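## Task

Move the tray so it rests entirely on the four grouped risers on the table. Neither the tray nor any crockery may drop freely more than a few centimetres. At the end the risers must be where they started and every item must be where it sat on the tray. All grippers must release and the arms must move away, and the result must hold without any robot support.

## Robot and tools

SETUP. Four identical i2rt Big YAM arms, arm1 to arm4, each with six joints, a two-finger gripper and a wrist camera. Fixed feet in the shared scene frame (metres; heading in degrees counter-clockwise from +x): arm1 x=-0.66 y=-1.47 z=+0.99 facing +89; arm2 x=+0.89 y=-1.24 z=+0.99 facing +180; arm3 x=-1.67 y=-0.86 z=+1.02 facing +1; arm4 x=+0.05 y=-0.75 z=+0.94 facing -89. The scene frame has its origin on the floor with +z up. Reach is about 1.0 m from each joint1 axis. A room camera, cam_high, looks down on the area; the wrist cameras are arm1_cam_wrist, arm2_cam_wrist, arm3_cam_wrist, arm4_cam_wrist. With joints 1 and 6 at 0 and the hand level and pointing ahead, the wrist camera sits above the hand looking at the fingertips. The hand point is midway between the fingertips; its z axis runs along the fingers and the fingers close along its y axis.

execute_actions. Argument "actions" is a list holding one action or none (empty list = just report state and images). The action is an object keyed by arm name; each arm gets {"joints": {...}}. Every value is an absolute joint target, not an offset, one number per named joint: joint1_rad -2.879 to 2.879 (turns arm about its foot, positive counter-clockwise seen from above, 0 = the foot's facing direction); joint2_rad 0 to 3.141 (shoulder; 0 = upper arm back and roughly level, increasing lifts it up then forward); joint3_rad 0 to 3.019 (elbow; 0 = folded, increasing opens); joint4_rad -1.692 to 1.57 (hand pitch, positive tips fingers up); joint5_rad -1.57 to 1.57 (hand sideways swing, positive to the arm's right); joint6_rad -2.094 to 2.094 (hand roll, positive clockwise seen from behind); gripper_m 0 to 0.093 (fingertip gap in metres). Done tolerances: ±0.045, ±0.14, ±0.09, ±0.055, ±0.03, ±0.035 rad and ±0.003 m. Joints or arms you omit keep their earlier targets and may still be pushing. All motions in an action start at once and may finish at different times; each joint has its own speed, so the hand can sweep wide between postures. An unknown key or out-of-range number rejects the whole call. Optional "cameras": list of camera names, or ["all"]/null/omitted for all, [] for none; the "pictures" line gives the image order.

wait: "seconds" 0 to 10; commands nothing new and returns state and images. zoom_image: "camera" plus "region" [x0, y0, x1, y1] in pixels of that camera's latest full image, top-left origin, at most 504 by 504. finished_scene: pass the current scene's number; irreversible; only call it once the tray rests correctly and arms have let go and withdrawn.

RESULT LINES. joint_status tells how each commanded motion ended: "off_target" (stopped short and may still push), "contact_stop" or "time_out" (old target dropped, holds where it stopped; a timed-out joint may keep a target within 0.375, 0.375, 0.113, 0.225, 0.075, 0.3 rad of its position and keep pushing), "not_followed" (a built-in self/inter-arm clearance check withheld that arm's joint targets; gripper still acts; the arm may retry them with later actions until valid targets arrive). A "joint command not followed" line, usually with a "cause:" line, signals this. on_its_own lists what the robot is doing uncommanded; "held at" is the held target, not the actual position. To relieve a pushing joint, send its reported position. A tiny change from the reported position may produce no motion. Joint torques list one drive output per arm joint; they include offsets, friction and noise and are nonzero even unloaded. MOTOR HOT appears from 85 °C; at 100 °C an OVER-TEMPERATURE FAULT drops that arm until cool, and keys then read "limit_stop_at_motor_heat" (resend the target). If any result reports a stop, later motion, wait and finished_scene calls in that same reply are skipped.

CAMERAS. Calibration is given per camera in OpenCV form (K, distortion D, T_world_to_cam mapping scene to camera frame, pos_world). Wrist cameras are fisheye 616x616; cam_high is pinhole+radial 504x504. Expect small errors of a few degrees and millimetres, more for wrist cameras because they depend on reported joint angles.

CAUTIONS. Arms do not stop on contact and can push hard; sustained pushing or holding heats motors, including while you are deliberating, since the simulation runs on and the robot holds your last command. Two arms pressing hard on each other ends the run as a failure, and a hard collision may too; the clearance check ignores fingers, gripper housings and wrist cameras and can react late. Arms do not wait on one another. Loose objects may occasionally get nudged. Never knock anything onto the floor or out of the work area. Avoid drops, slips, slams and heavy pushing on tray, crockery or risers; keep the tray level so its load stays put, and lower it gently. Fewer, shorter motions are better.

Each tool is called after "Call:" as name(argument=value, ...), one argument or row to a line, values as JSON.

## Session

Call:
execute_actions(
  actions=[],
)

Scene clock: 0.00 s.
Joint torques (N m, as the arm reports them, + toward a larger angle): no reading
Motor temperatures (°C, as the motors report them): arm1=[26 27 26 26 28 27] | arm2=[27 26 30 28 28 29] | arm3=[28 26 27 29 25 25] | arm4=[28 28 27 29 27 28]
arm1.joint_positions: joint1_rad=-1.553 joint2_rad=+0.622 joint3_rad=+1.373 joint4_rad=-1.413 joint5_rad=+0.100 joint6_rad=+0.278 gripper_m=+0.095
arm1.joint_status: not commanded
arm1.hand: x=-0.4263 y=-1.4830 z=+1.5013 quat_wxyz=(-0.434, -0.144, -0.889, -0.017) (m; scene frame)
arm2.joint_positions: joint1_rad=+0.330 joint2_rad=+0.603 joint3_rad=+1.396 joint4_rad=-1.460 joint5_rad=-0.226 joint6_rad=+0.174 gripper_m=+0.095
arm2.joint_status: not commanded
arm2.hand: x=+0.7133 y=-1.3447 z=+1.5187 quat_wxyz=(+0.204, +0.887, +0.119, -0.398) (m; scene frame)
arm3.joint_positions: joint1_rad=+0.890 joint2_rad=+0.632 joint3_rad=+1.324 joint4_rad=-1.305 joint5_rad=-0.039 joint6_rad=-0.340 gripper_m=+0.094
arm3.joint_status: not commanded
arm3.hand: x=-1.5183 y=-0.6631 z=+1.5349 quat_wxyz=(-0.435, +0.525, -0.716, -0.150) (m; scene frame)
arm4.joint_positions: joint1_rad=-0.573 joint2_rad=+0.508 joint3_rad=+1.446 joint4_rad=-1.344 joint5_rad=-0.024 joint6_rad=+0.062 gripper_m=+0.095
arm4.joint_status: not commanded
arm4.hand: x=-0.0342 y=-0.9025 z=+1.5223 quat_wxyz=(-0.286, -0.740, -0.390, +0.468) (m; scene frame)
pictures: arm1_cam_wrist, arm2_cam_wrist, arm3_cam_wrist, arm4_cam_wrist, cam_high
camera_calibration (this result's frames):
arm1_cam_wrist: T_world_to_cam=[[-0.237341, -0.96188, -0.13585, -1.32589], [-0.929735, 0.265452, -0.2552, 0.383397], [0.281534, 0.0657356, -0.957297, 1.77452], [0, 0, 0, 1]] pos_world=[-0.457817, -1.49377, 1.61646]
arm2_cam_wrist: T_world_to_cam=[[-0.380117, 0.889152, -0.254793, 1.85281], [0.909423, 0.309036, -0.278292, 0.193513], [-0.168704, -0.337498, -0.926085, 1.19366], [0, 0, 0, 1]] pos_world=[0.729674, -1.30437, 1.63137]
arm3_cam_wrist: T_world_to_cam=[[0.885453, -0.398229, 0.239553, 0.716373], [-0.328234, -0.900812, -0.284253, -0.653877], [0.32899, 0.173063, -0.92834, 2.16305], [0, 0, 0, 1]] pos_world=[-1.56056, -0.678084, 1.65057]
arm4_cam_wrist: T_world_to_cam=[[-0.834821, 0.546542, -0.0660751, 0.567447], [0.499915, 0.702334, -0.506765, 1.42494], [-0.230562, -0.45609, -0.859548, 1.01571], [0, 0, 0, 1]] pos_world=[-0.00444792, -0.847662, 1.63266]
Images, in order (width x height): arm1_cam_wrist 616x616, arm2_cam_wrist 616x616, arm3_cam_wrist 616x616, arm4_cam_wrist 616x616, cam_high 504x504.

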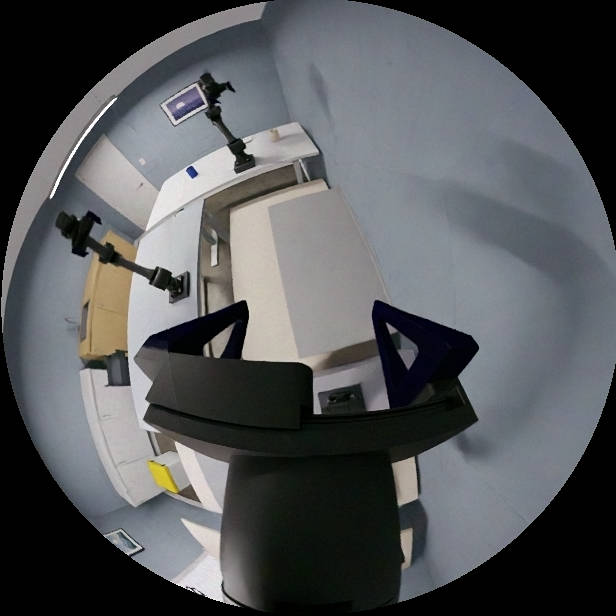

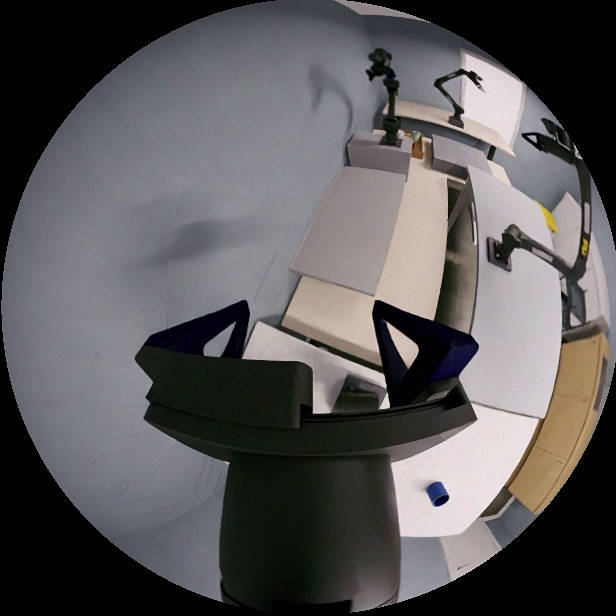

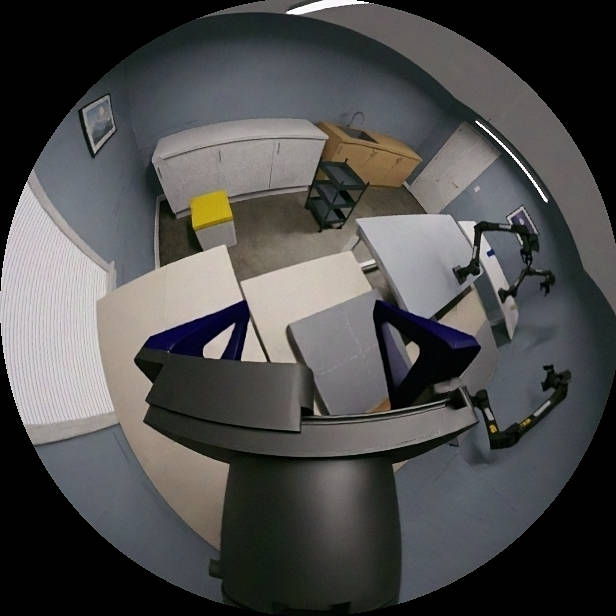

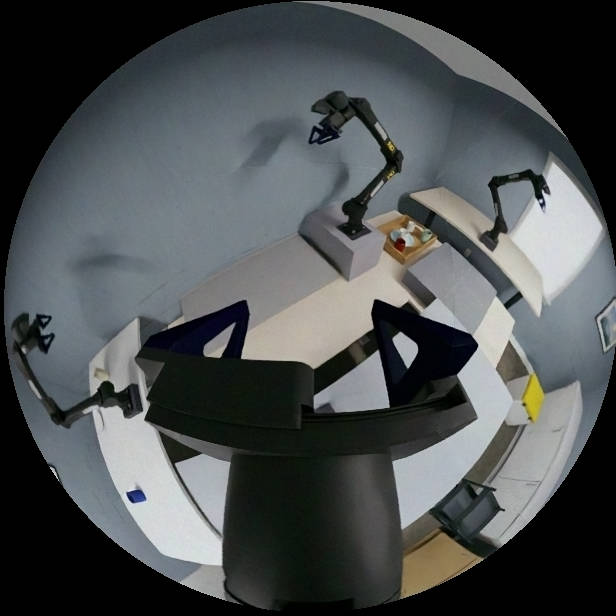

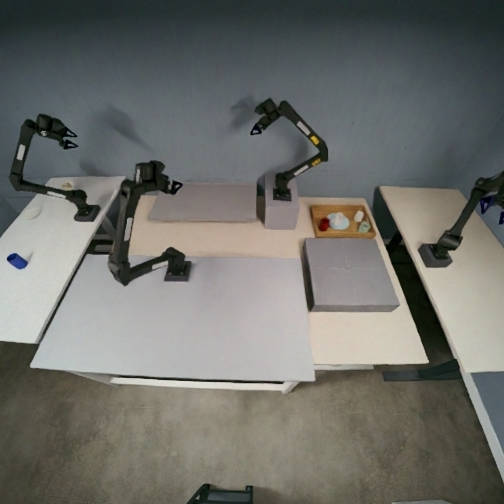

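Call:
zoom_image(
  camera="cam_high",
  region=[280, 180, 460, 330],
)

Region (280, 180, 460, 330) of cam_high's 504x504 image, scaled by 2.800, with more detail than that image has.

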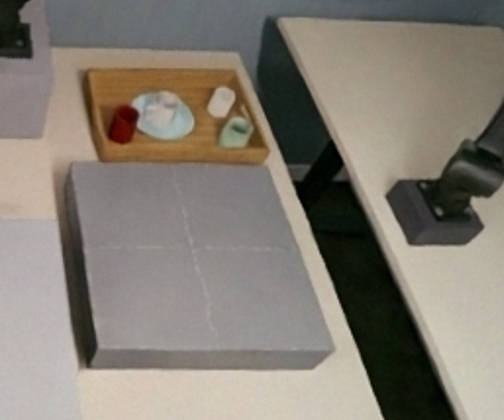

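Call:
execute_actions(
  actions=[
    {"arm1":{"joints":{"joint1_rad":1.44,"joint2_rad":1.551,"joint3_rad":0.495,"joint4_rad":-0.51,"joint5_rad":0,"joint6_rad":1.39,"gripper_m":0.07}},"arm3":{"joints":{"joint1_rad":-1.18,"joint2_rad":2.342,"joint3_rad":1.75,"joint4_rad":-0.975,"joint5_rad":0,"joint6_rad":0.378,"gripper_m":0.06}}},
  ],
  cameras=["arm1_cam_wrist","arm3_cam_wrist","cam_high"],
)

Scene clock: 3.43 s.
Joint torques (N m, as the arm reports them, + toward a larger angle): arm1=[ 0.9  -6.29  3.45  0.75  0.17  0.1 ] | arm2=[-0.32  2.8  10.01  1.4  -0.1   0.06] | arm3=[  1.89 -25.89   8.34   0.28  -0.04   0.15] | arm4=[ 1.37  4.81  7.63  2.13  0.07 -0.11]
Motor temperatures (°C, as the motors report them): arm1=[26 27 27 26 28 27] | arm2=[27 26 31 28 28 29] | arm3=[28 26 28 29 25 25] | arm4=[28 28 27 29 27 28]
arm1.joint_positions: joint1_rad=+1.430 joint2_rad=+1.535 joint3_rad=+0.509 joint4_rad=-0.518 joint5_rad=-0.001 joint6_rad=+1.376 gripper_m=+0.070
arm1.joint_status: all done
arm1.hand: x=-0.9379 y=-1.4221 z=+0.9311 quat_wxyz=(+0.012, +0.721, -0.692, -0.016) (m; scene frame)
arm2.joint_positions: joint1_rad=+0.330 joint2_rad=+0.603 joint3_rad=+1.396 joint4_rad=-1.460 joint5_rad=-0.226 joint6_rad=+0.174 gripper_m=+0.095
arm2.joint_status: not commanded
arm2.hand: x=+0.7133 y=-1.3447 z=+1.5187 quat_wxyz=(+0.204, +0.887, +0.119, -0.398) (m; scene frame)
arm3.joint_positions: joint1_rad=-1.191 joint2_rad=+2.330 joint3_rad=+1.742 joint4_rad=-0.968 joint5_rad=+0.003 joint6_rad=+0.370 gripper_m=+0.060
arm3.joint_status: all done
arm3.hand: x=-1.4212 y=-1.4652 z=+0.9201 quat_wxyz=(-0.001, -0.697, -0.717, +0.006) (m; scene frame)
arm4.joint_positions: joint1_rad=-0.573 joint2_rad=+0.508 joint3_rad=+1.446 joint4_rad=-1.344 joint5_rad=-0.024 joint6_rad=+0.062 gripper_m=+0.095
arm4.joint_status: not commanded
arm4.hand: x=-0.0342 y=-0.9025 z=+1.5223 quat_wxyz=(-0.286, -0.740, -0.390, +0.468) (m; scene frame)
pictures: arm1_cam_wrist, arm3_cam_wrist, cam_high
camera_calibration (this result's frames):
arm1_cam_wrist: T_world_to_cam=[[0.9977, 0.0597153, -0.0320774, 1.04829], [0.0672226, -0.810767, 0.581497, -1.62843], [0.00871699, -0.582316, -0.812916, 0.0567884], [0, 0, 0, 1]] pos_world=[-0.936909, -1.34981, 1.02672]
arm3_cam_wrist: T_world_to_cam=[[-0.999517, -0.031078, -0.0000326775, -1.46232], [-0.0252287, 0.81078, 0.584806, 0.619567], [-0.0181481, 0.584525, -0.811173, 1.70095], [0, 0, 0, 1]] pos_world=[-1.41511, -1.54203, 1.01739]
Images, in order (width x height): arm1_cam_wrist 616x616, arm3_cam_wrist 616x616, cam_high 504x504.

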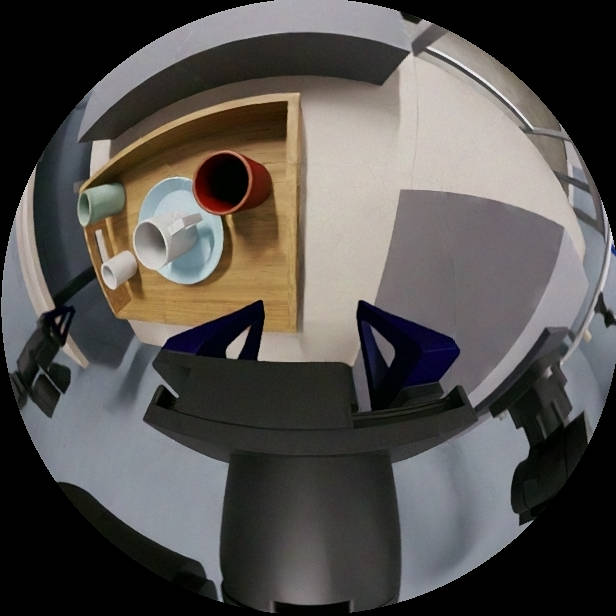

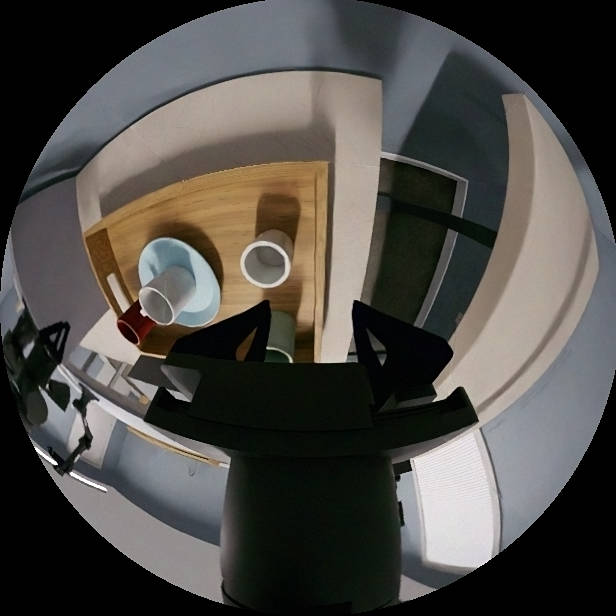

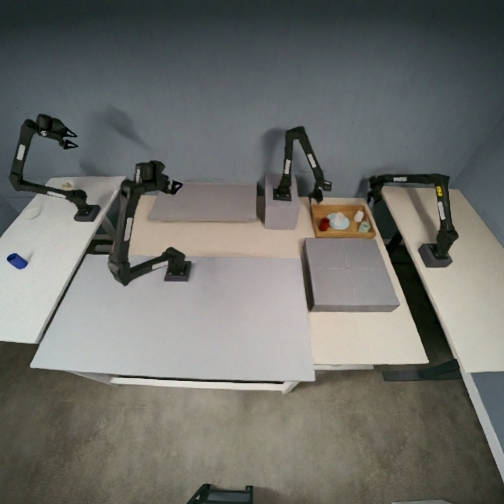

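Call:
execute_actions(
  actions=[
    {"arm1":{"joints":{"joint2_rad":1.89,"joint3_rad":0.585,"joint4_rad":-0.285,"gripper_m":0.055}},"arm3":{"joints":{"joint1_rad":-1.16,"joint2_rad":2.247,"joint3_rad":1.415,"joint4_rad":-0.73,"joint6_rad":0.4,"gripper_m":0.05}}},
  ],
  cameras=["arm1_cam_wrist","arm3_cam_wrist"],
)

Scene clock: 5.33 s.
Joint torques (N m, as the arm reports them, + toward a larger angle): arm1=[ 0.65 -9.3   2.92  0.94  0.25  0.12] | arm2=[-0.34  2.71 10.01  1.4  -0.1   0.06] | arm3=[  1.46 -22.81   6.76   1.06  -0.03   0.17] | arm4=[ 1.34  4.8   7.63  2.13  0.06 -0.11]
Motor temperatures (°C, as the motors report them): arm1=[26 27 27 26 28 27] | arm2=[27 26 31 28 28 29] | arm3=[28 26 28 29 25 25] | arm4=[28 28 28 29 27 28]
arm1.joint_positions: joint1_rad=+1.430 joint2_rad=+1.875 joint3_rad=+0.576 joint4_rad=-0.298 joint5_rad=-0.001 joint6_rad=+1.376 gripper_m=+0.055
arm1.joint_status: all done
arm1.hand: x=-0.9548 y=-1.4195 z=+0.8504 quat_wxyz=(-0.003, +0.721, -0.693, +0.005) (m; scene frame)
arm2.joint_positions: joint1_rad=+0.330 joint2_rad=+0.603 joint3_rad=+1.396 joint4_rad=-1.460 joint5_rad=-0.226 joint6_rad=+0.174 gripper_m=+0.095
arm2.joint_status: not commanded
arm2.hand: x=+0.7133 y=-1.3447 z=+1.5187 quat_wxyz=(+0.204, +0.887, +0.119, -0.398) (m; scene frame)
arm3.joint_positions: joint1_rad=-1.167 joint2_rad=+2.236 joint3_rad=+1.409 joint4_rad=-0.744 joint5_rad=+0.002 joint6_rad=+0.391 gripper_m=+0.050
arm3.joint_status: all done
arm3.hand: x=-1.4426 y=-1.3805 z=+0.8793 quat_wxyz=(+0.006, -0.696, -0.718, +0.003) (m; scene frame)
arm4.joint_positions: joint1_rad=-0.573 joint2_rad=+0.508 joint3_rad=+1.446 joint4_rad=-1.344 joint5_rad=-0.024 joint6_rad=+0.062 gripper_m=+0.095
arm4.joint_status: not commanded
arm4.hand: x=-0.0342 y=-0.9025 z=+1.5223 quat_wxyz=(-0.286, -0.740, -0.390, +0.468) (m; scene frame)
pictures: arm1_cam_wrist, arm3_cam_wrist
camera_calibration (this result's frames):
arm1_cam_wrist: T_world_to_cam=[[0.998081, 0.0589387, 0.0189899, 1.01827], [0.036363, -0.806093, 0.590671, -1.60891], [0.050121, -0.588847, -0.806689, 0.0177843], [0, 0, 0, 1]] pos_world=[-0.958699, -1.34647, 0.945344]
arm3_cam_wrist: T_world_to_cam=[[-0.999406, -0.0340481, 0.00535432, -1.48976], [-0.0241217, 0.801912, 0.596955, 0.552826], [-0.0246189, 0.596471, -0.802257, 1.61722], [0, 0, 0, 1]] pos_world=[-1.43573, -1.45867, 0.97539]
Images, in order (width x height): arm1_cam_wrist 616x616, arm3_cam_wrist 616x616.

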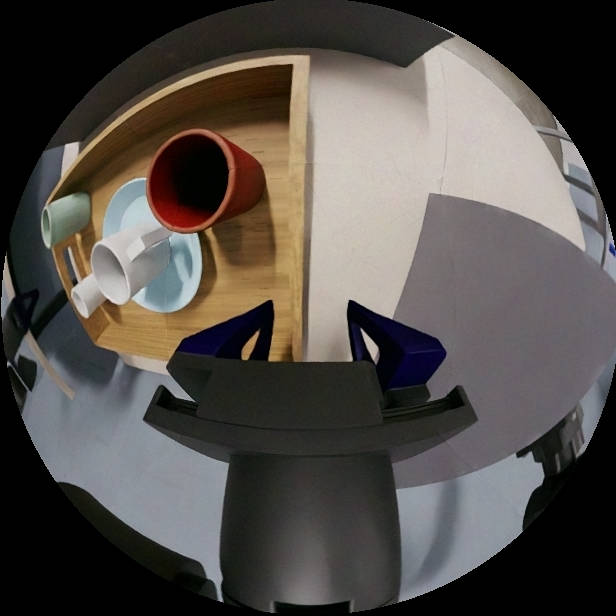

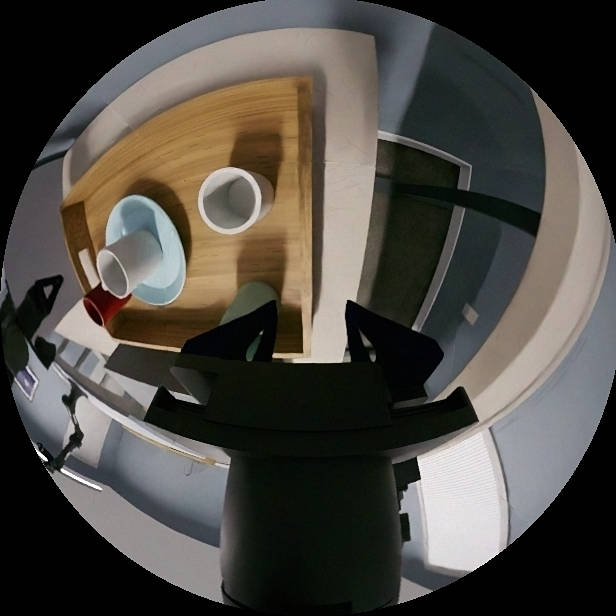

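Call:
execute_actions(
  actions=[
    {"arm1":{"joints":{"joint2_rad":2.04,"joint3_rad":0.618,"joint4_rad":-0.16,"gripper_m":0.065}},"arm3":{"joints":{"joint1_rad":-1.155,"joint2_rad":2.367,"joint3_rad":1.452,"joint4_rad":-0.647}}},
  ],
  cameras=[],
)

Call:
execute_actions(
  actions=[
    {"arm1":{"joints":{"joint2_rad":2.186,"joint3_rad":0.659,"joint4_rad":-0.05}},"arm3":{"joints":{"joint2_rad":2.484,"joint3_rad":1.497,"joint4_rad":-0.573}}},
  ],
  cameras=["arm1_cam_wrist","arm3_cam_wrist"],
)

Scene clock: 6.67 s.
Joint torques (N m, as the arm reports them, + toward a larger angle): arm1=[  0.38 -11.3    1.66   0.99   0.18   0.04] | arm2=[-0.32  2.83 10.03  1.42 -0.09  0.06] | arm3=[  1.82 -23.7    6.74   0.91  -0.03   0.17] | arm4=[ 1.34  4.81  7.62  2.12  0.07 -0.11]
Motor temperatures (°C, as the motors report them): arm1=[26 27 27 26 28 27] | arm2=[27 26 32 28 28 29] | arm3=[28 27 28 29 25 25] | arm4=[28 28 28 29 27 28]
arm1.joint_positions: joint1_rad=+1.430 joint2_rad=+2.024 joint3_rad=+0.612 joint4_rad=-0.174 joint5_rad=-0.001 joint6_rad=+1.376 gripper_m=+0.065
arm1.joint_status: all done
arm1.hand: x=-0.9642 y=-1.4181 z=+0.8110 quat_wxyz=(+0.000, +0.721, -0.693, +0.000) (m; scene frame)
arm2.joint_positions: joint1_rad=+0.330 joint2_rad=+0.603 joint3_rad=+1.396 joint4_rad=-1.460 joint5_rad=-0.226 joint6_rad=+0.174 gripper_m=+0.095
arm2.joint_status: not commanded
arm2.hand: x=+0.7133 y=-1.3447 z=+1.5187 quat_wxyz=(+0.204, +0.887, +0.119, -0.398) (m; scene frame)
arm3.joint_positions: joint1_rad=-1.167 joint2_rad=+2.365 joint3_rad=+1.437 joint4_rad=-0.658 joint5_rad=+0.002 joint6_rad=+0.391 gripper_m=+0.050
arm3.joint_status: all done
arm3.hand: x=-1.4443 y=-1.3778 z=+0.8157 quat_wxyz=(+0.013, -0.696, -0.718, +0.000) (m; scene frame)
arm4.joint_positions: joint1_rad=-0.573 joint2_rad=+0.508 joint3_rad=+1.446 joint4_rad=-1.344 joint5_rad=-0.024 joint6_rad=+0.062 gripper_m=+0.095
arm4.joint_status: not commanded
arm4.hand: x=-0.0342 y=-0.9025 z=+1.5223 quat_wxyz=(-0.286, -0.740, -0.390, +0.468) (m; scene frame)
pictures: none
No camera images: the call's "cameras" was empty. Leave "cameras" out to get every camera's image.

Scene clock: 7.70 s.
Joint torques (N m, as the arm reports them, + toward a larger angle): arm1=[ -0.17 -12.18   0.54   0.99   0.2    0.1 ] | arm2=[-0.38  2.83 10.03  1.4  -0.09  0.05] | arm3=[  1.81 -24.24   5.96   0.9   -0.03   0.17] | arm4=[ 1.36  4.79  7.62  2.13  0.06 -0.11]
Motor temperatures (°C, as the motors report them): arm1=[26 27 27 26 28 27] | arm2=[27 26 32 28 28 29] | arm3=[28 27 28 29 25 25] | arm4=[28 28 28 29 27 28]
arm1.joint_positions: joint1_rad=+1.430 joint2_rad=+2.169 joint3_rad=+0.660 joint4_rad=-0.063 joint5_rad=-0.001 joint6_rad=+1.376 gripper_m=+0.065
arm1.joint_status: all done
arm1.hand: x=-0.9739 y=-1.4166 z=+0.7710 quat_wxyz=(+0.004, +0.721, -0.693, -0.005) (m; scene frame)
arm2.joint_positions: joint1_rad=+0.330 joint2_rad=+0.603 joint3_rad=+1.396 joint4_rad=-1.460 joint5_rad=-0.226 joint6_rad=+0.174 gripper_m=+0.095
arm2.joint_status: not commanded
arm2.hand: x=+0.7133 y=-1.3447 z=+1.5187 quat_wxyz=(+0.204, +0.887, +0.119, -0.398) (m; scene frame)
arm3.joint_positions: joint1_rad=-1.167 joint2_rad=+2.477 joint3_rad=+1.485 joint4_rad=-0.583 joint5_rad=+0.002 joint6_rad=+0.391 gripper_m=+0.050
arm3.joint_status: all done
arm3.hand: x=-1.4427 y=-1.3823 z=+0.7649 quat_wxyz=(+0.007, -0.696, -0.718, +0.002) (m; scene frame)
arm4.joint_positions: joint1_rad=-0.573 joint2_rad=+0.508 joint3_rad=+1.446 joint4_rad=-1.344 joint5_rad=-0.024 joint6_rad=+0.062 gripper_m=+0.095
arm4.joint_status: not commanded
arm4.hand: x=-0.0342 y=-0.9025 z=+1.5223 quat_wxyz=(-0.286, -0.740, -0.390, +0.468) (m; scene frame)
pictures: arm1_cam_wrist, arm3_cam_wrist
camera_calibration (this result's frames):
arm1_cam_wrist: T_world_to_cam=[[0.998248, 0.0588947, -0.00561665, 1.05768], [0.050992, -0.808369, 0.586463, -1.54472], [0.0299993, -0.585722, -0.809956, -0.0562447], [0, 0, 0, 1]] pos_world=[-0.975369, -1.34394, 0.866305]
arm3_cam_wrist: T_world_to_cam=[[-0.999399, -0.0340424, 0.00650973, -1.49019], [-0.0233557, 0.800248, 0.599214, 0.619628], [-0.0256081, 0.598702, -0.800562, 1.52687], [0, 0, 0, 1]] pos_world=[-1.43572, -1.46073, 0.860765]
Images, in order (width x height): arm1_cam_wrist 616x616, arm3_cam_wrist 616x616.

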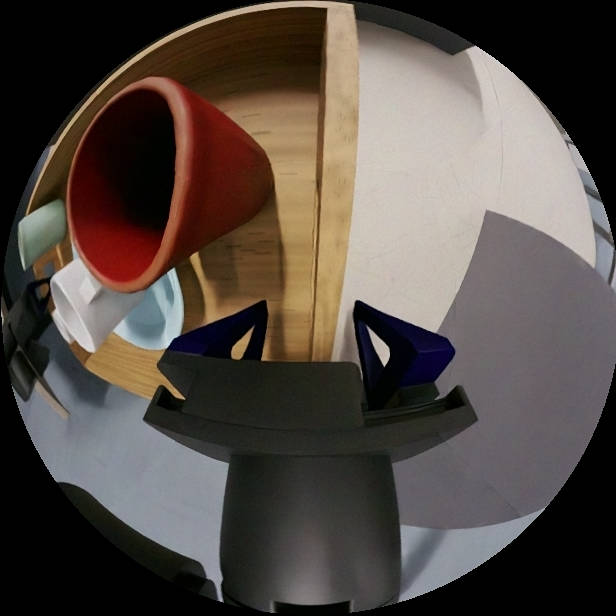

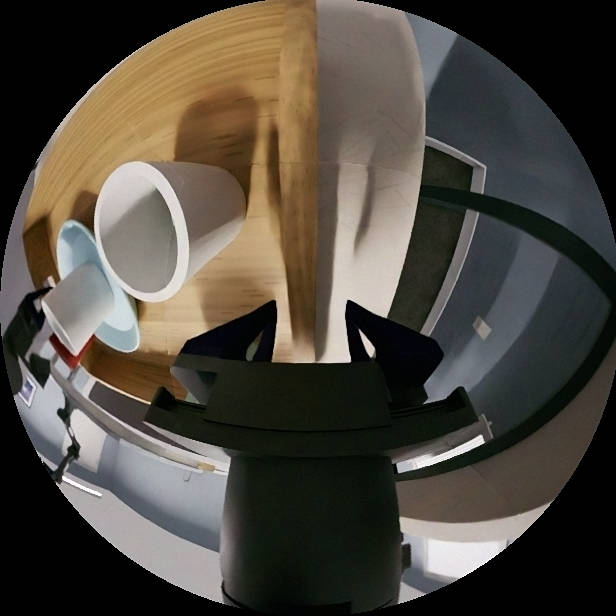

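Call:
execute_actions(
  actions=[
    {"arm1":{"joints":{"joint2_rad":2.222,"joint3_rad":0.64,"joint4_rad":-0.025,"joint6_rad":1.42}},"arm3":{"joints":{"joint1_rad":-1.143}}},
  ],
  cameras=["arm1_cam_wrist"],
)

Call:
execute_actions(
  actions=[
    {"arm1":{"joints":{"gripper_m":0}},"arm3":{"joints":{"gripper_m":0}}},
  ],
  cameras=["arm1_cam_wrist","arm3_cam_wrist"],
)

Scene clock: 8.67 s.
Joint torques (N m, as the arm reports them, + toward a larger angle): arm1=[-0.42 -9.88 -0.16  0.86  0.18  0.12] | arm2=[-0.39  2.88 10.01  1.39 -0.09  0.05] | arm3=[  2.   -24.14   6.06   0.89  -0.03   0.17] | arm4=[ 1.34  4.84  7.62  2.13  0.07 -0.11]
Motor temperatures (°C, as the motors report them): arm1=[26 27 27 26 28 27] | arm2=[27 26 32 28 28 29] | arm3=[28 27 28 29 25 25] | arm4=[28 28 28 29 27 28]
arm1.joint_positions: joint1_rad=+1.430 joint2_rad=+2.196 joint3_rad=+0.645 joint4_rad=-0.038 joint5_rad=-0.001 joint6_rad=+1.405 gripper_m=+0.065
arm1.joint_status: all done
arm1.hand: x=-0.9615 y=-1.4186 z=+0.7628 quat_wxyz=(+0.000, +0.711, -0.703, +0.002) (m; scene frame)
arm2.joint_positions: joint1_rad=+0.330 joint2_rad=+0.603 joint3_rad=+1.396 joint4_rad=-1.460 joint5_rad=-0.226 joint6_rad=+0.174 gripper_m=+0.095
arm2.joint_status: not commanded
arm2.hand: x=+0.7133 y=-1.3447 z=+1.5187 quat_wxyz=(+0.204, +0.887, +0.119, -0.398) (m; scene frame)
arm3.joint_positions: joint1_rad=-1.153 joint2_rad=+2.477 joint3_rad=+1.485 joint4_rad=-0.583 joint5_rad=+0.002 joint6_rad=+0.391 gripper_m=+0.050
arm3.joint_status: all done
arm3.hand: x=-1.4354 y=-1.3789 z=+0.7648 quat_wxyz=(+0.007, -0.691, -0.723, +0.002) (m; scene frame)
arm4.joint_positions: joint1_rad=-0.573 joint2_rad=+0.508 joint3_rad=+1.446 joint4_rad=-1.344 joint5_rad=-0.024 joint6_rad=+0.062 gripper_m=+0.095
arm4.joint_status: not commanded
arm4.hand: x=-0.0342 y=-0.9025 z=+1.5223 quat_wxyz=(-0.286, -0.740, -0.390, +0.468) (m; scene frame)
pictures: arm1_cam_wrist
camera_calibration (this result's frames):
arm1_cam_wrist: T_world_to_cam=[[0.999493, 0.0299519, 0.0108402, 0.992965], [0.0178154, -0.807757, 0.589246, -1.57526], [0.0264053, -0.588754, -0.807881, -0.0737193], [0, 0, 0, 1]] pos_world=[-0.962451, -1.34557, 0.857896]
Images, in order (width x height): arm1_cam_wrist 616x616.

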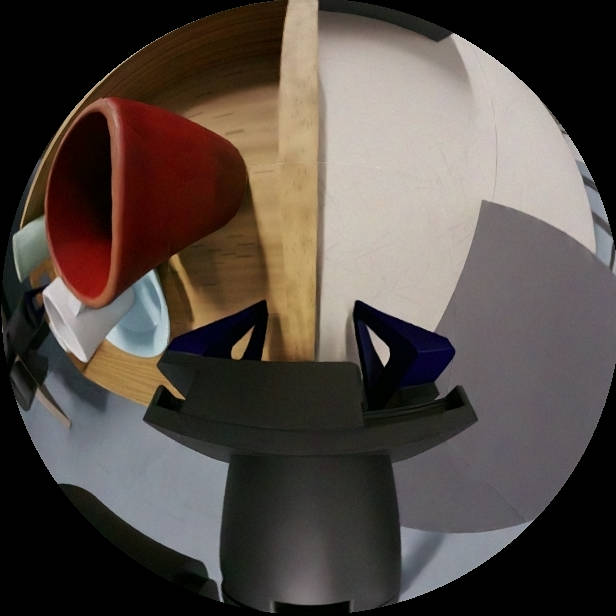

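Scene clock: 9.30 s.
Joint torques (N m, as the arm reports them, + toward a larger angle): arm1=[  0.02 -10.29  -0.19   0.55   0.15   0.07] | arm2=[-0.35  2.89 10.    1.4  -0.1   0.05] | arm3=[  1.82 -24.17   6.06   0.85  -0.22   0.07] | arm4=[ 1.35  4.85  7.63  2.13  0.06 -0.11]
Motor temperatures (°C, as the motors report them): arm1=[26 27 27 26 28 27] | arm2=[27 26 32 28 28 29] | arm3=[28 27 28 29 25 25] | arm4=[28 28 28 29 27 28]
arm1.joint_positions: joint1_rad=+1.430 joint2_rad=+2.196 joint3_rad=+0.648 joint4_rad=-0.030 joint5_rad=-0.001 joint6_rad=+1.407 gripper_m=+0.011
arm1.joint_status: gripper_m off_target (ended at +0.011, target +0.000)
arm1.hand: x=-0.9650 y=-1.4181 z=+0.7629 quat_wxyz=(+0.003, +0.711, -0.704, -0.002) (m; scene frame)
arm2.joint_positions: joint1_rad=+0.330 joint2_rad=+0.603 joint3_rad=+1.396 joint4_rad=-1.460 joint5_rad=-0.226 joint6_rad=+0.174 gripper_m=+0.095
arm2.joint_status: not commanded
arm2.hand: x=+0.7133 y=-1.3447 z=+1.5187 quat_wxyz=(+0.204, +0.887, +0.119, -0.398) (m; scene frame)
arm3.joint_positions: joint1_rad=-1.155 joint2_rad=+2.477 joint3_rad=+1.485 joint4_rad=-0.582 joint5_rad=+0.008 joint6_rad=+0.400 gripper_m=+0.010
arm3.joint_status: gripper_m off_target (ended at +0.010, target +0.000)
arm3.hand: x=-1.4372 y=-1.3799 z=+0.7649 quat_wxyz=(+0.008, -0.695, -0.719, +0.005) (m; scene frame)
arm4.joint_positions: joint1_rad=-0.573 joint2_rad=+0.508 joint3_rad=+1.446 joint4_rad=-1.344 joint5_rad=-0.024 joint6_rad=+0.062 gripper_m=+0.095
arm4.joint_status: not commanded
arm4.hand: x=-0.0342 y=-0.9025 z=+1.5223 quat_wxyz=(-0.286, -0.740, -0.390, +0.468) (m; scene frame)
pictures: arm1_cam_wrist, arm3_cam_wrist
camera_calibration (this result's frames):
arm1_cam_wrist: T_world_to_cam=[[0.999585, 0.0287945, 0.000645083, 1.00269], [0.0229102, -0.808488, 0.588066, -1.57005], [0.0174546, -0.587808, -0.808812, -0.0798952], [0, 0, 0, 1]] pos_world=[-0.964913, -1.3452, 0.858029]
arm3_cam_wrist: T_world_to_cam=[[-0.999234, -0.0375146, 0.0111474, -1.49264], [-0.0234469, 0.801919, 0.596973, 0.621812], [-0.0313345, 0.596254, -0.802184, 1.51522], [0, 0, 0, 1]] pos_world=[-1.42943, -1.4581, 0.860919]
Images, in order (width x height): arm1_cam_wrist 616x616, arm3_cam_wrist 616x616.

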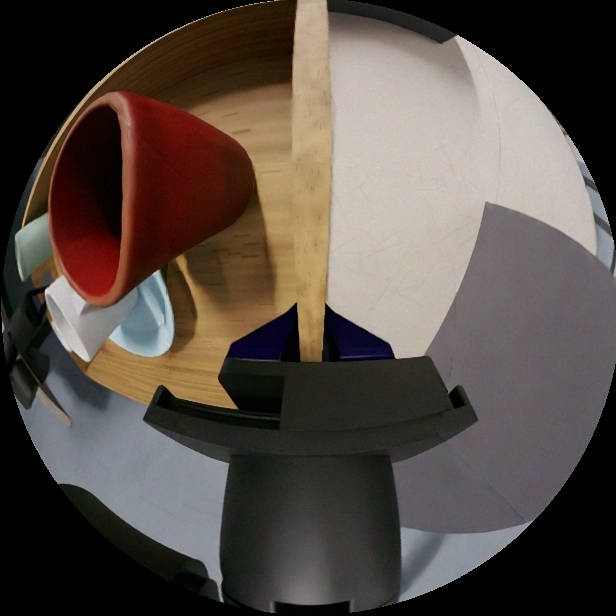

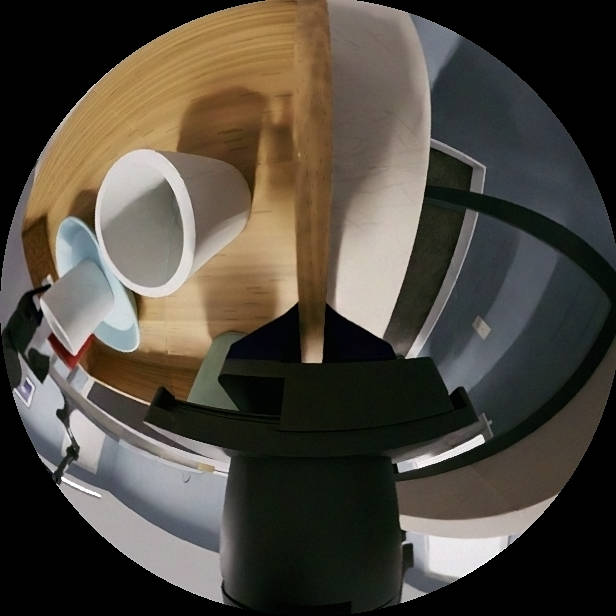

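Call:
execute_actions(
  actions=[
    {"arm1":{"joints":{"joint2_rad":2.005,"joint3_rad":0.61,"joint4_rad":-0.15}},"arm3":{"joints":{"joint1_rad":-1.15,"joint2_rad":2.31,"joint3_rad":1.485,"joint4_rad":-0.635}}},
  ],
  cameras=["arm1_cam_wrist"],
)

Scene clock: 10.67 s.
Joint torques (N m, as the arm reports them, + toward a larger angle): arm1=[  0.17 -17.25   1.18  -0.47   0.44   0.08] | arm2=[-0.3   2.66 10.02  1.39 -0.09  0.05] | arm3=[  0.54 -33.11   7.63  -0.16  -0.01  -0.05] | arm4=[ 1.31  4.82  7.63  2.12  0.06 -0.11]
Motor temperatures (°C, as the motors report them): arm1=[26 28 27 26 28 27] | arm2=[27 26 32 28 28 29] | arm3=[28 27 28 29 25 25] | arm4=[28 28 28 29 27 28]
arm1.joint_positions: joint1_rad=+1.430 joint2_rad=+2.060 joint3_rad=+0.608 joint4_rad=-0.138 joint5_rad=-0.008 joint6_rad=+1.408 gripper_m=+0.011
arm1.joint_status: all done
arm1.hand: x=-0.9596 y=-1.4201 z=+0.8003 quat_wxyz=(+0.002, +0.710, -0.704, +0.004) (m; scene frame)
arm2.joint_positions: joint1_rad=+0.330 joint2_rad=+0.603 joint3_rad=+1.396 joint4_rad=-1.460 joint5_rad=-0.226 joint6_rad=+0.174 gripper_m=+0.095
arm2.joint_status: not commanded
arm2.hand: x=+0.7133 y=-1.3447 z=+1.5187 quat_wxyz=(+0.204, +0.887, +0.119, -0.398) (m; scene frame)
arm3.joint_positions: joint1_rad=-1.150 joint2_rad=+2.400 joint3_rad=+1.457 joint4_rad=-0.616 joint5_rad=+0.001 joint6_rad=+0.409 gripper_m=+0.010
arm3.joint_status: all done
arm3.hand: x=-1.4311 y=-1.3820 z=+0.8010 quat_wxyz=(+0.000, -0.696, -0.718, +0.005) (m; scene frame)
arm4.joint_positions: joint1_rad=-0.573 joint2_rad=+0.508 joint3_rad=+1.446 joint4_rad=-1.344 joint5_rad=-0.024 joint6_rad=+0.062 gripper_m=+0.095
arm4.joint_status: not commanded
arm4.hand: x=-0.0342 y=-0.9025 z=+1.5223 quat_wxyz=(-0.286, -0.740, -0.390, +0.468) (m; scene frame)
pictures: arm1_cam_wrist
camera_calibration (this result's frames):
arm1_cam_wrist: T_world_to_cam=[[0.999565, 0.0273376, 0.0110374, 0.986958], [0.0154009, -0.803426, 0.595205, -1.59956], [0.0251392, -0.594776, -0.803498, -0.0576396], [0, 0, 0, 1]] pos_world=[-0.960445, -1.34639, 0.894858]
Images, in order (width x height): arm1_cam_wrist 616x616.

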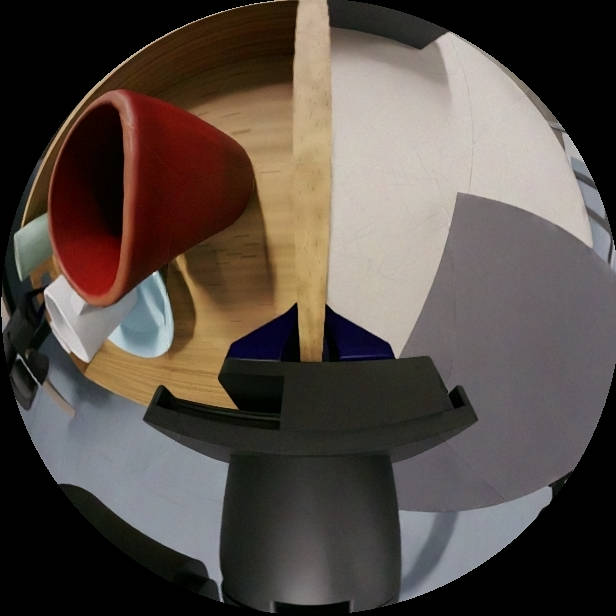

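Call:
execute_actions(
  actions=[
    {"arm1":{"joints":{"joint2_rad":1.85,"joint3_rad":0.592,"joint4_rad":-0.278}},"arm3":{"joints":{"joint1_rad":-1.14,"joint2_rad":2.213,"joint3_rad":1.455,"joint4_rad":-0.71,"joint6_rad":0.41}}},
  ],
  cameras=[],
)

Call:
execute_actions(
  actions=[
    {"arm1":{"joints":{"joint2_rad":1.70,"joint3_rad":0.585,"joint4_rad":-0.41}},"arm3":{"joints":{"joint1_rad":-1.125,"joint2_rad":2.134,"joint3_rad":1.448,"joint4_rad":-0.777,"joint6_rad":0.425}}},
  ],
  cameras=["arm1_cam_wrist","arm3_cam_wrist","cam_high"],
)

Scene clock: 11.93 s.
Joint torques (N m, as the arm reports them, + toward a larger angle): arm1=[ -0.27 -16.05   2.65  -0.07   0.37   0.04] | arm2=[-0.41  2.8  10.02  1.39 -0.1   0.06] | arm3=[  1.38 -32.05   8.46  -0.24  -0.11  -0.03] | arm4=[ 1.38  4.82  7.62  2.13  0.06 -0.11]
Motor temperatures (°C, as the motors report them): arm1=[26 28 27 26 28 27] | arm2=[27 26 32 28 28 29] | arm3=[28 28 29 29 25 25] | arm4=[28 28 28 29 27 28]
arm1.joint_positions: joint1_rad=+1.430 joint2_rad=+1.900 joint3_rad=+0.583 joint4_rad=-0.266 joint5_rad=-0.006 joint6_rad=+1.413 gripper_m=+0.011
arm1.joint_status: all done
arm1.hand: x=-0.9603 y=-1.4196 z=+0.8441 quat_wxyz=(+0.004, +0.708, -0.706, +0.001) (m; scene frame)
arm2.joint_positions: joint1_rad=+0.330 joint2_rad=+0.603 joint3_rad=+1.396 joint4_rad=-1.460 joint5_rad=-0.226 joint6_rad=+0.174 gripper_m=+0.095
arm2.joint_status: not commanded
arm2.hand: x=+0.7133 y=-1.3447 z=+1.5187 quat_wxyz=(+0.204, +0.887, +0.119, -0.398) (m; scene frame)
arm3.joint_positions: joint1_rad=-1.147 joint2_rad=+2.297 joint3_rad=+1.423 joint4_rad=-0.691 joint5_rad=+0.005 joint6_rad=+0.418 gripper_m=+0.010
arm3.joint_status: all done
arm3.hand: x=-1.4315 y=-1.3783 z=+0.8491 quat_wxyz=(+0.003, -0.698, -0.716, +0.005) (m; scene frame)
arm4.joint_positions: joint1_rad=-0.573 joint2_rad=+0.508 joint3_rad=+1.446 joint4_rad=-1.344 joint5_rad=-0.024 joint6_rad=+0.062 gripper_m=+0.095
arm4.joint_status: not commanded
arm4.hand: x=-0.0342 y=-0.9025 z=+1.5223 quat_wxyz=(-0.286, -0.740, -0.390, +0.468) (m; scene frame)
pictures: none
No camera images: the call's "cameras" was empty. Leave "cameras" out to get every camera's image.

Scene clock: 12.90 s.
Joint torques (N m, as the arm reports them, + toward a larger angle): arm1=[  0.14 -15.8    4.1   -0.04   0.32  -0.02] | arm2=[-0.38  2.74 10.02  1.39 -0.1   0.06] | arm3=[  1.72 -32.48   8.99  -0.16  -0.16  -0.05] | arm4=[ 1.33  4.79  7.63  2.13  0.06 -0.11]
Motor temperatures (°C, as the motors report them): arm1=[26 28 27 26 28 27] | arm2=[27 26 33 28 28 29] | arm3=[28 28 29 29 25 25] | arm4=[28 28 28 30 27 28]
arm1.joint_positions: joint1_rad=+1.430 joint2_rad=+1.751 joint3_rad=+0.569 joint4_rad=-0.400 joint5_rad=-0.005 joint6_rad=+1.418 gripper_m=+0.011
arm1.joint_status: all done
arm1.hand: x=-0.9565 y=-1.4201 z=+0.8842 quat_wxyz=(+0.003, +0.706, -0.708, +0.001) (m; scene frame)
arm2.joint_positions: joint1_rad=+0.330 joint2_rad=+0.603 joint3_rad=+1.396 joint4_rad=-1.460 joint5_rad=-0.226 joint6_rad=+0.174 gripper_m=+0.095
arm2.joint_status: not commanded
arm2.hand: x=+0.7133 y=-1.3447 z=+1.5187 quat_wxyz=(+0.204, +0.887, +0.119, -0.398) (m; scene frame)
arm3.joint_positions: joint1_rad=-1.139 joint2_rad=+2.224 joint3_rad=+1.413 joint4_rad=-0.759 joint5_rad=+0.006 joint6_rad=+0.432 gripper_m=+0.010
arm3.joint_status: all done
arm3.hand: x=-1.4273 y=-1.3757 z=+0.8870 quat_wxyz=(+0.005, -0.700, -0.714, +0.005) (m; scene frame)
arm4.joint_positions: joint1_rad=-0.573 joint2_rad=+0.508 joint3_rad=+1.446 joint4_rad=-1.344 joint5_rad=-0.024 joint6_rad=+0.062 gripper_m=+0.095
arm4.joint_status: not commanded
arm4.hand: x=-0.0342 y=-0.9025 z=+1.5223 quat_wxyz=(-0.286, -0.740, -0.390, +0.468) (m; scene frame)
pictures: arm1_cam_wrist, arm3_cam_wrist, cam_high
camera_calibration (this result's frames):
arm1_cam_wrist: T_world_to_cam=[[0.999847, 0.0170112, 0.00400367, 0.974717], [0.0113344, -0.8056, 0.592351, -1.65401], [0.013302, -0.592216, -0.80567, 0.00389513], [0, 0, 0, 1]] pos_world=[-0.955873, -1.34674, 0.978989]
arm3_cam_wrist: T_world_to_cam=[[-0.999721, -0.022249, 0.00791788, -1.46083], [-0.0132008, 0.804485, 0.593827, 0.566685], [-0.0195819, 0.593556, -0.804554, 1.6262], [0, 0, 0, 1]] pos_world=[-1.4211, -1.45363, 0.983421]
Images, in order (width x height): arm1_cam_wrist 616x616, arm3_cam_wrist 616x616, cam_high 504x504.

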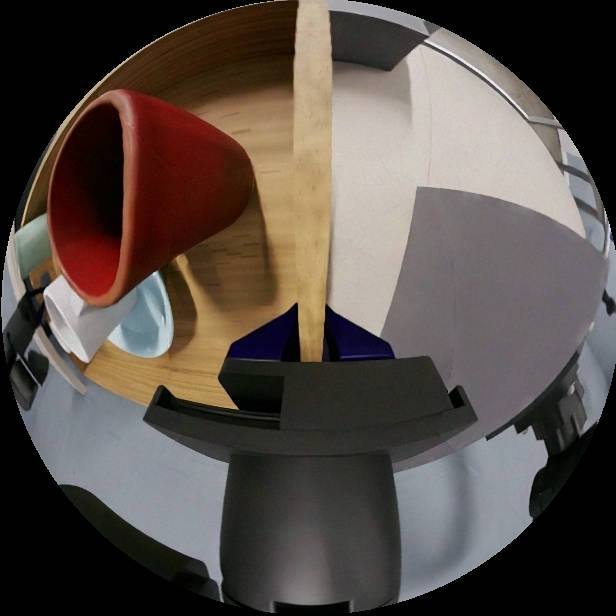

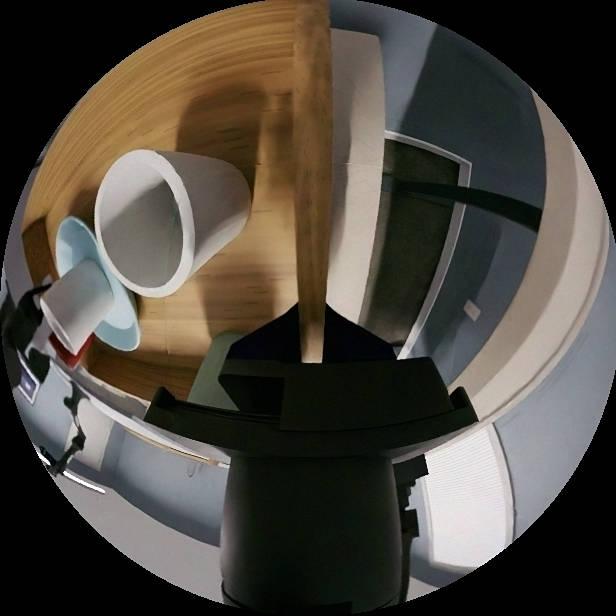

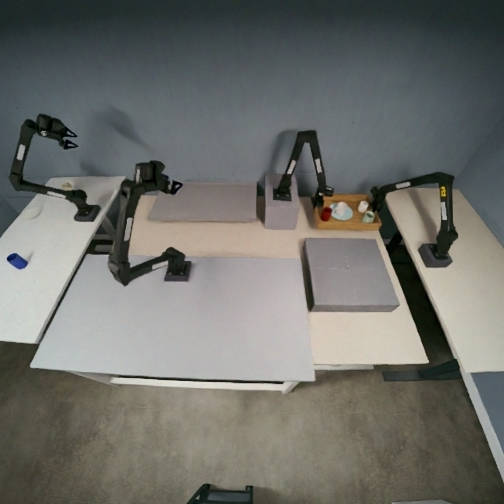

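Call:
execute_actions(
  actions=[
    {"arm1":{"joints":{"joint1_rad":1.315,"joint2_rad":1.551,"joint3_rad":0.58,"joint4_rad":-0.554,"joint6_rad":1.305}},"arm3":{"joints":{"joint1_rad":-1.087,"joint2_rad":2.023,"joint3_rad":1.37,"joint4_rad":-0.812,"joint6_rad":0.478}}},
  ],
  cameras=[],
)

Call:
execute_actions(
  actions=[
    {"arm1":{"joints":{"joint1_rad":1.055,"joint2_rad":1.605,"joint3_rad":0.66,"joint4_rad":-0.565,"joint6_rad":1.045}},"arm3":{"joints":{"joint1_rad":-0.981,"joint2_rad":1.92,"joint3_rad":1.155,"joint4_rad":-0.69,"joint6_rad":0.585}}},
  ],
  cameras=["arm1_cam_wrist"],
)

Scene clock: 14.57 s.
Joint torques (N m, as the arm reports them, + toward a larger angle): arm1=[ -0.08 -13.91   5.33  -0.04   0.26  -0.13] | arm2=[-0.22  2.79 10.01  1.41 -0.1   0.06] | arm3=[  1.53 -30.38   9.6   -0.06  -0.15  -0.02] | arm4=[ 1.39  4.82  7.62  2.13  0.06 -0.11]
Motor temperatures (°C, as the motors report them): arm1=[26 28 27 26 28 27] | arm2=[27 26 33 28 28 29] | arm3=[28 28 29 29 25 25] | arm4=[28 28 29 30 27 28]
arm1.joint_positions: joint1_rad=+1.319 joint2_rad=+1.598 joint3_rad=+0.562 joint4_rad=-0.542 joint5_rad=-0.004 joint6_rad=+1.313 gripper_m=+0.011
arm1.joint_status: all done
arm1.hand: x=-0.9435 y=-1.3890 z=+0.9252 quat_wxyz=(+0.004, +0.705, -0.710, -0.001) (m; scene frame)
arm2.joint_positions: joint1_rad=+0.330 joint2_rad=+0.603 joint3_rad=+1.396 joint4_rad=-1.460 joint5_rad=-0.226 joint6_rad=+0.174 gripper_m=+0.095
arm2.joint_status: not commanded
arm2.hand: x=+0.7133 y=-1.3447 z=+1.5187 quat_wxyz=(+0.204, +0.887, +0.119, -0.398) (m; scene frame)
arm3.joint_positions: joint1_rad=-1.093 joint2_rad=+2.106 joint3_rad=+1.330 joint4_rad=-0.798 joint5_rad=+0.006 joint6_rad=+0.483 gripper_m=+0.010
arm3.joint_status: all done
arm3.hand: x=-1.4153 y=-1.3428 z=+0.9278 quat_wxyz=(+0.008, -0.702, -0.712, +0.004) (m; scene frame)
arm4.joint_positions: joint1_rad=-0.573 joint2_rad=+0.508 joint3_rad=+1.446 joint4_rad=-1.344 joint5_rad=-0.024 joint6_rad=+0.062 gripper_m=+0.095
arm4.joint_status: not commanded
arm4.hand: x=-0.0342 y=-0.9025 z=+1.5223 quat_wxyz=(-0.286, -0.740, -0.390, +0.468) (m; scene frame)
pictures: none
No camera images: the call's "cameras" was empty. Leave "cameras" out to get every camera's image.

Scene clock: 15.67 s.
Joint torques (N m, as the arm reports them, + toward a larger angle): arm1=[ -0.59 -11.45   8.39  -0.22   0.05  -0.26] | arm2=[-0.38  2.68  9.99  1.4  -0.09  0.06] | arm3=[  0.54 -27.79   8.83   0.32  -0.18  -0.25] | arm4=[ 1.34  4.81  7.63  2.12  0.06 -0.11]
Motor temperatures (°C, as the motors report them): arm1=[26 28 27 26 28 27] | arm2=[27 26 33 28 28 29] | arm3=[28 29 29 29 25 25] | arm4=[28 28 29 30 27 28]
arm1.joint_positions: joint1_rad=+1.052 joint2_rad=+1.623 joint3_rad=+0.599 joint4_rad=-0.553 joint5_rad=+0.001 joint6_rad=+1.059 gripper_m=+0.011
arm1.joint_status: all done
arm1.hand: x=-0.9248 y=-1.3093 z=+0.9255 quat_wxyz=(+0.003, +0.700, -0.714, -0.003) (m; scene frame)
arm2.joint_positions: joint1_rad=+0.330 joint2_rad=+0.603 joint3_rad=+1.396 joint4_rad=-1.460 joint5_rad=-0.226 joint6_rad=+0.174 gripper_m=+0.095
arm2.joint_status: not commanded
arm2.hand: x=+0.7133 y=-1.3447 z=+1.5187 quat_wxyz=(+0.204, +0.887, +0.119, -0.398) (m; scene frame)
arm3.joint_positions: joint1_rad=-0.978 joint2_rad=+2.005 joint3_rad=+1.115 joint4_rad=-0.685 joint5_rad=+0.007 joint6_rad=+0.611 gripper_m=+0.010
arm3.joint_status: all done
arm3.hand: x=-1.3986 y=-1.2581 z=+0.9223 quat_wxyz=(+0.008, -0.707, -0.708, +0.005) (m; scene frame)
arm4.joint_positions: joint1_rad=-0.573 joint2_rad=+0.508 joint3_rad=+1.446 joint4_rad=-1.344 joint5_rad=-0.024 joint6_rad=+0.062 gripper_m=+0.095
arm4.joint_status: not commanded
arm4.hand: x=-0.0342 y=-0.9025 z=+1.5223 quat_wxyz=(-0.286, -0.740, -0.390, +0.468) (m; scene frame)
pictures: arm1_cam_wrist
camera_calibration (this result's frames):
arm1_cam_wrist: T_world_to_cam=[[0.999998, -0.00209498, -0.000733238, 0.920547], [-0.00126333, -0.808836, 0.588033, -1.60144], [-0.00182498, -0.58803, -0.808837, 0.0967832], [0, 0, 0, 1]] pos_world=[-0.922391, -1.23646, 1.02066]
Images, in order (width x height): arm1_cam_wrist 616x616.

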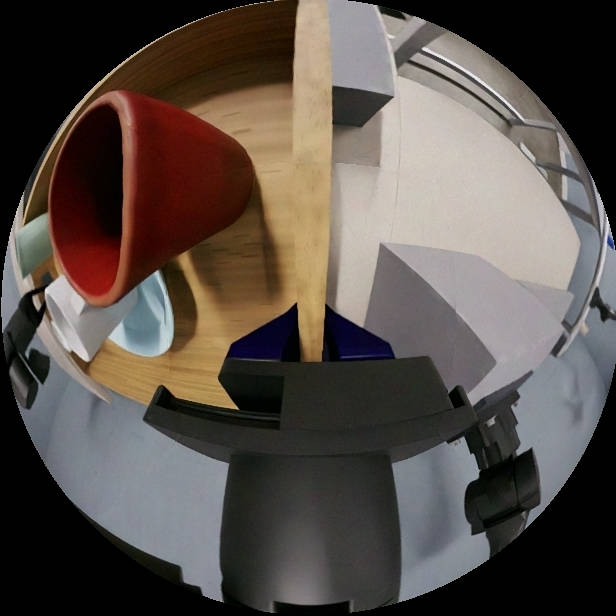

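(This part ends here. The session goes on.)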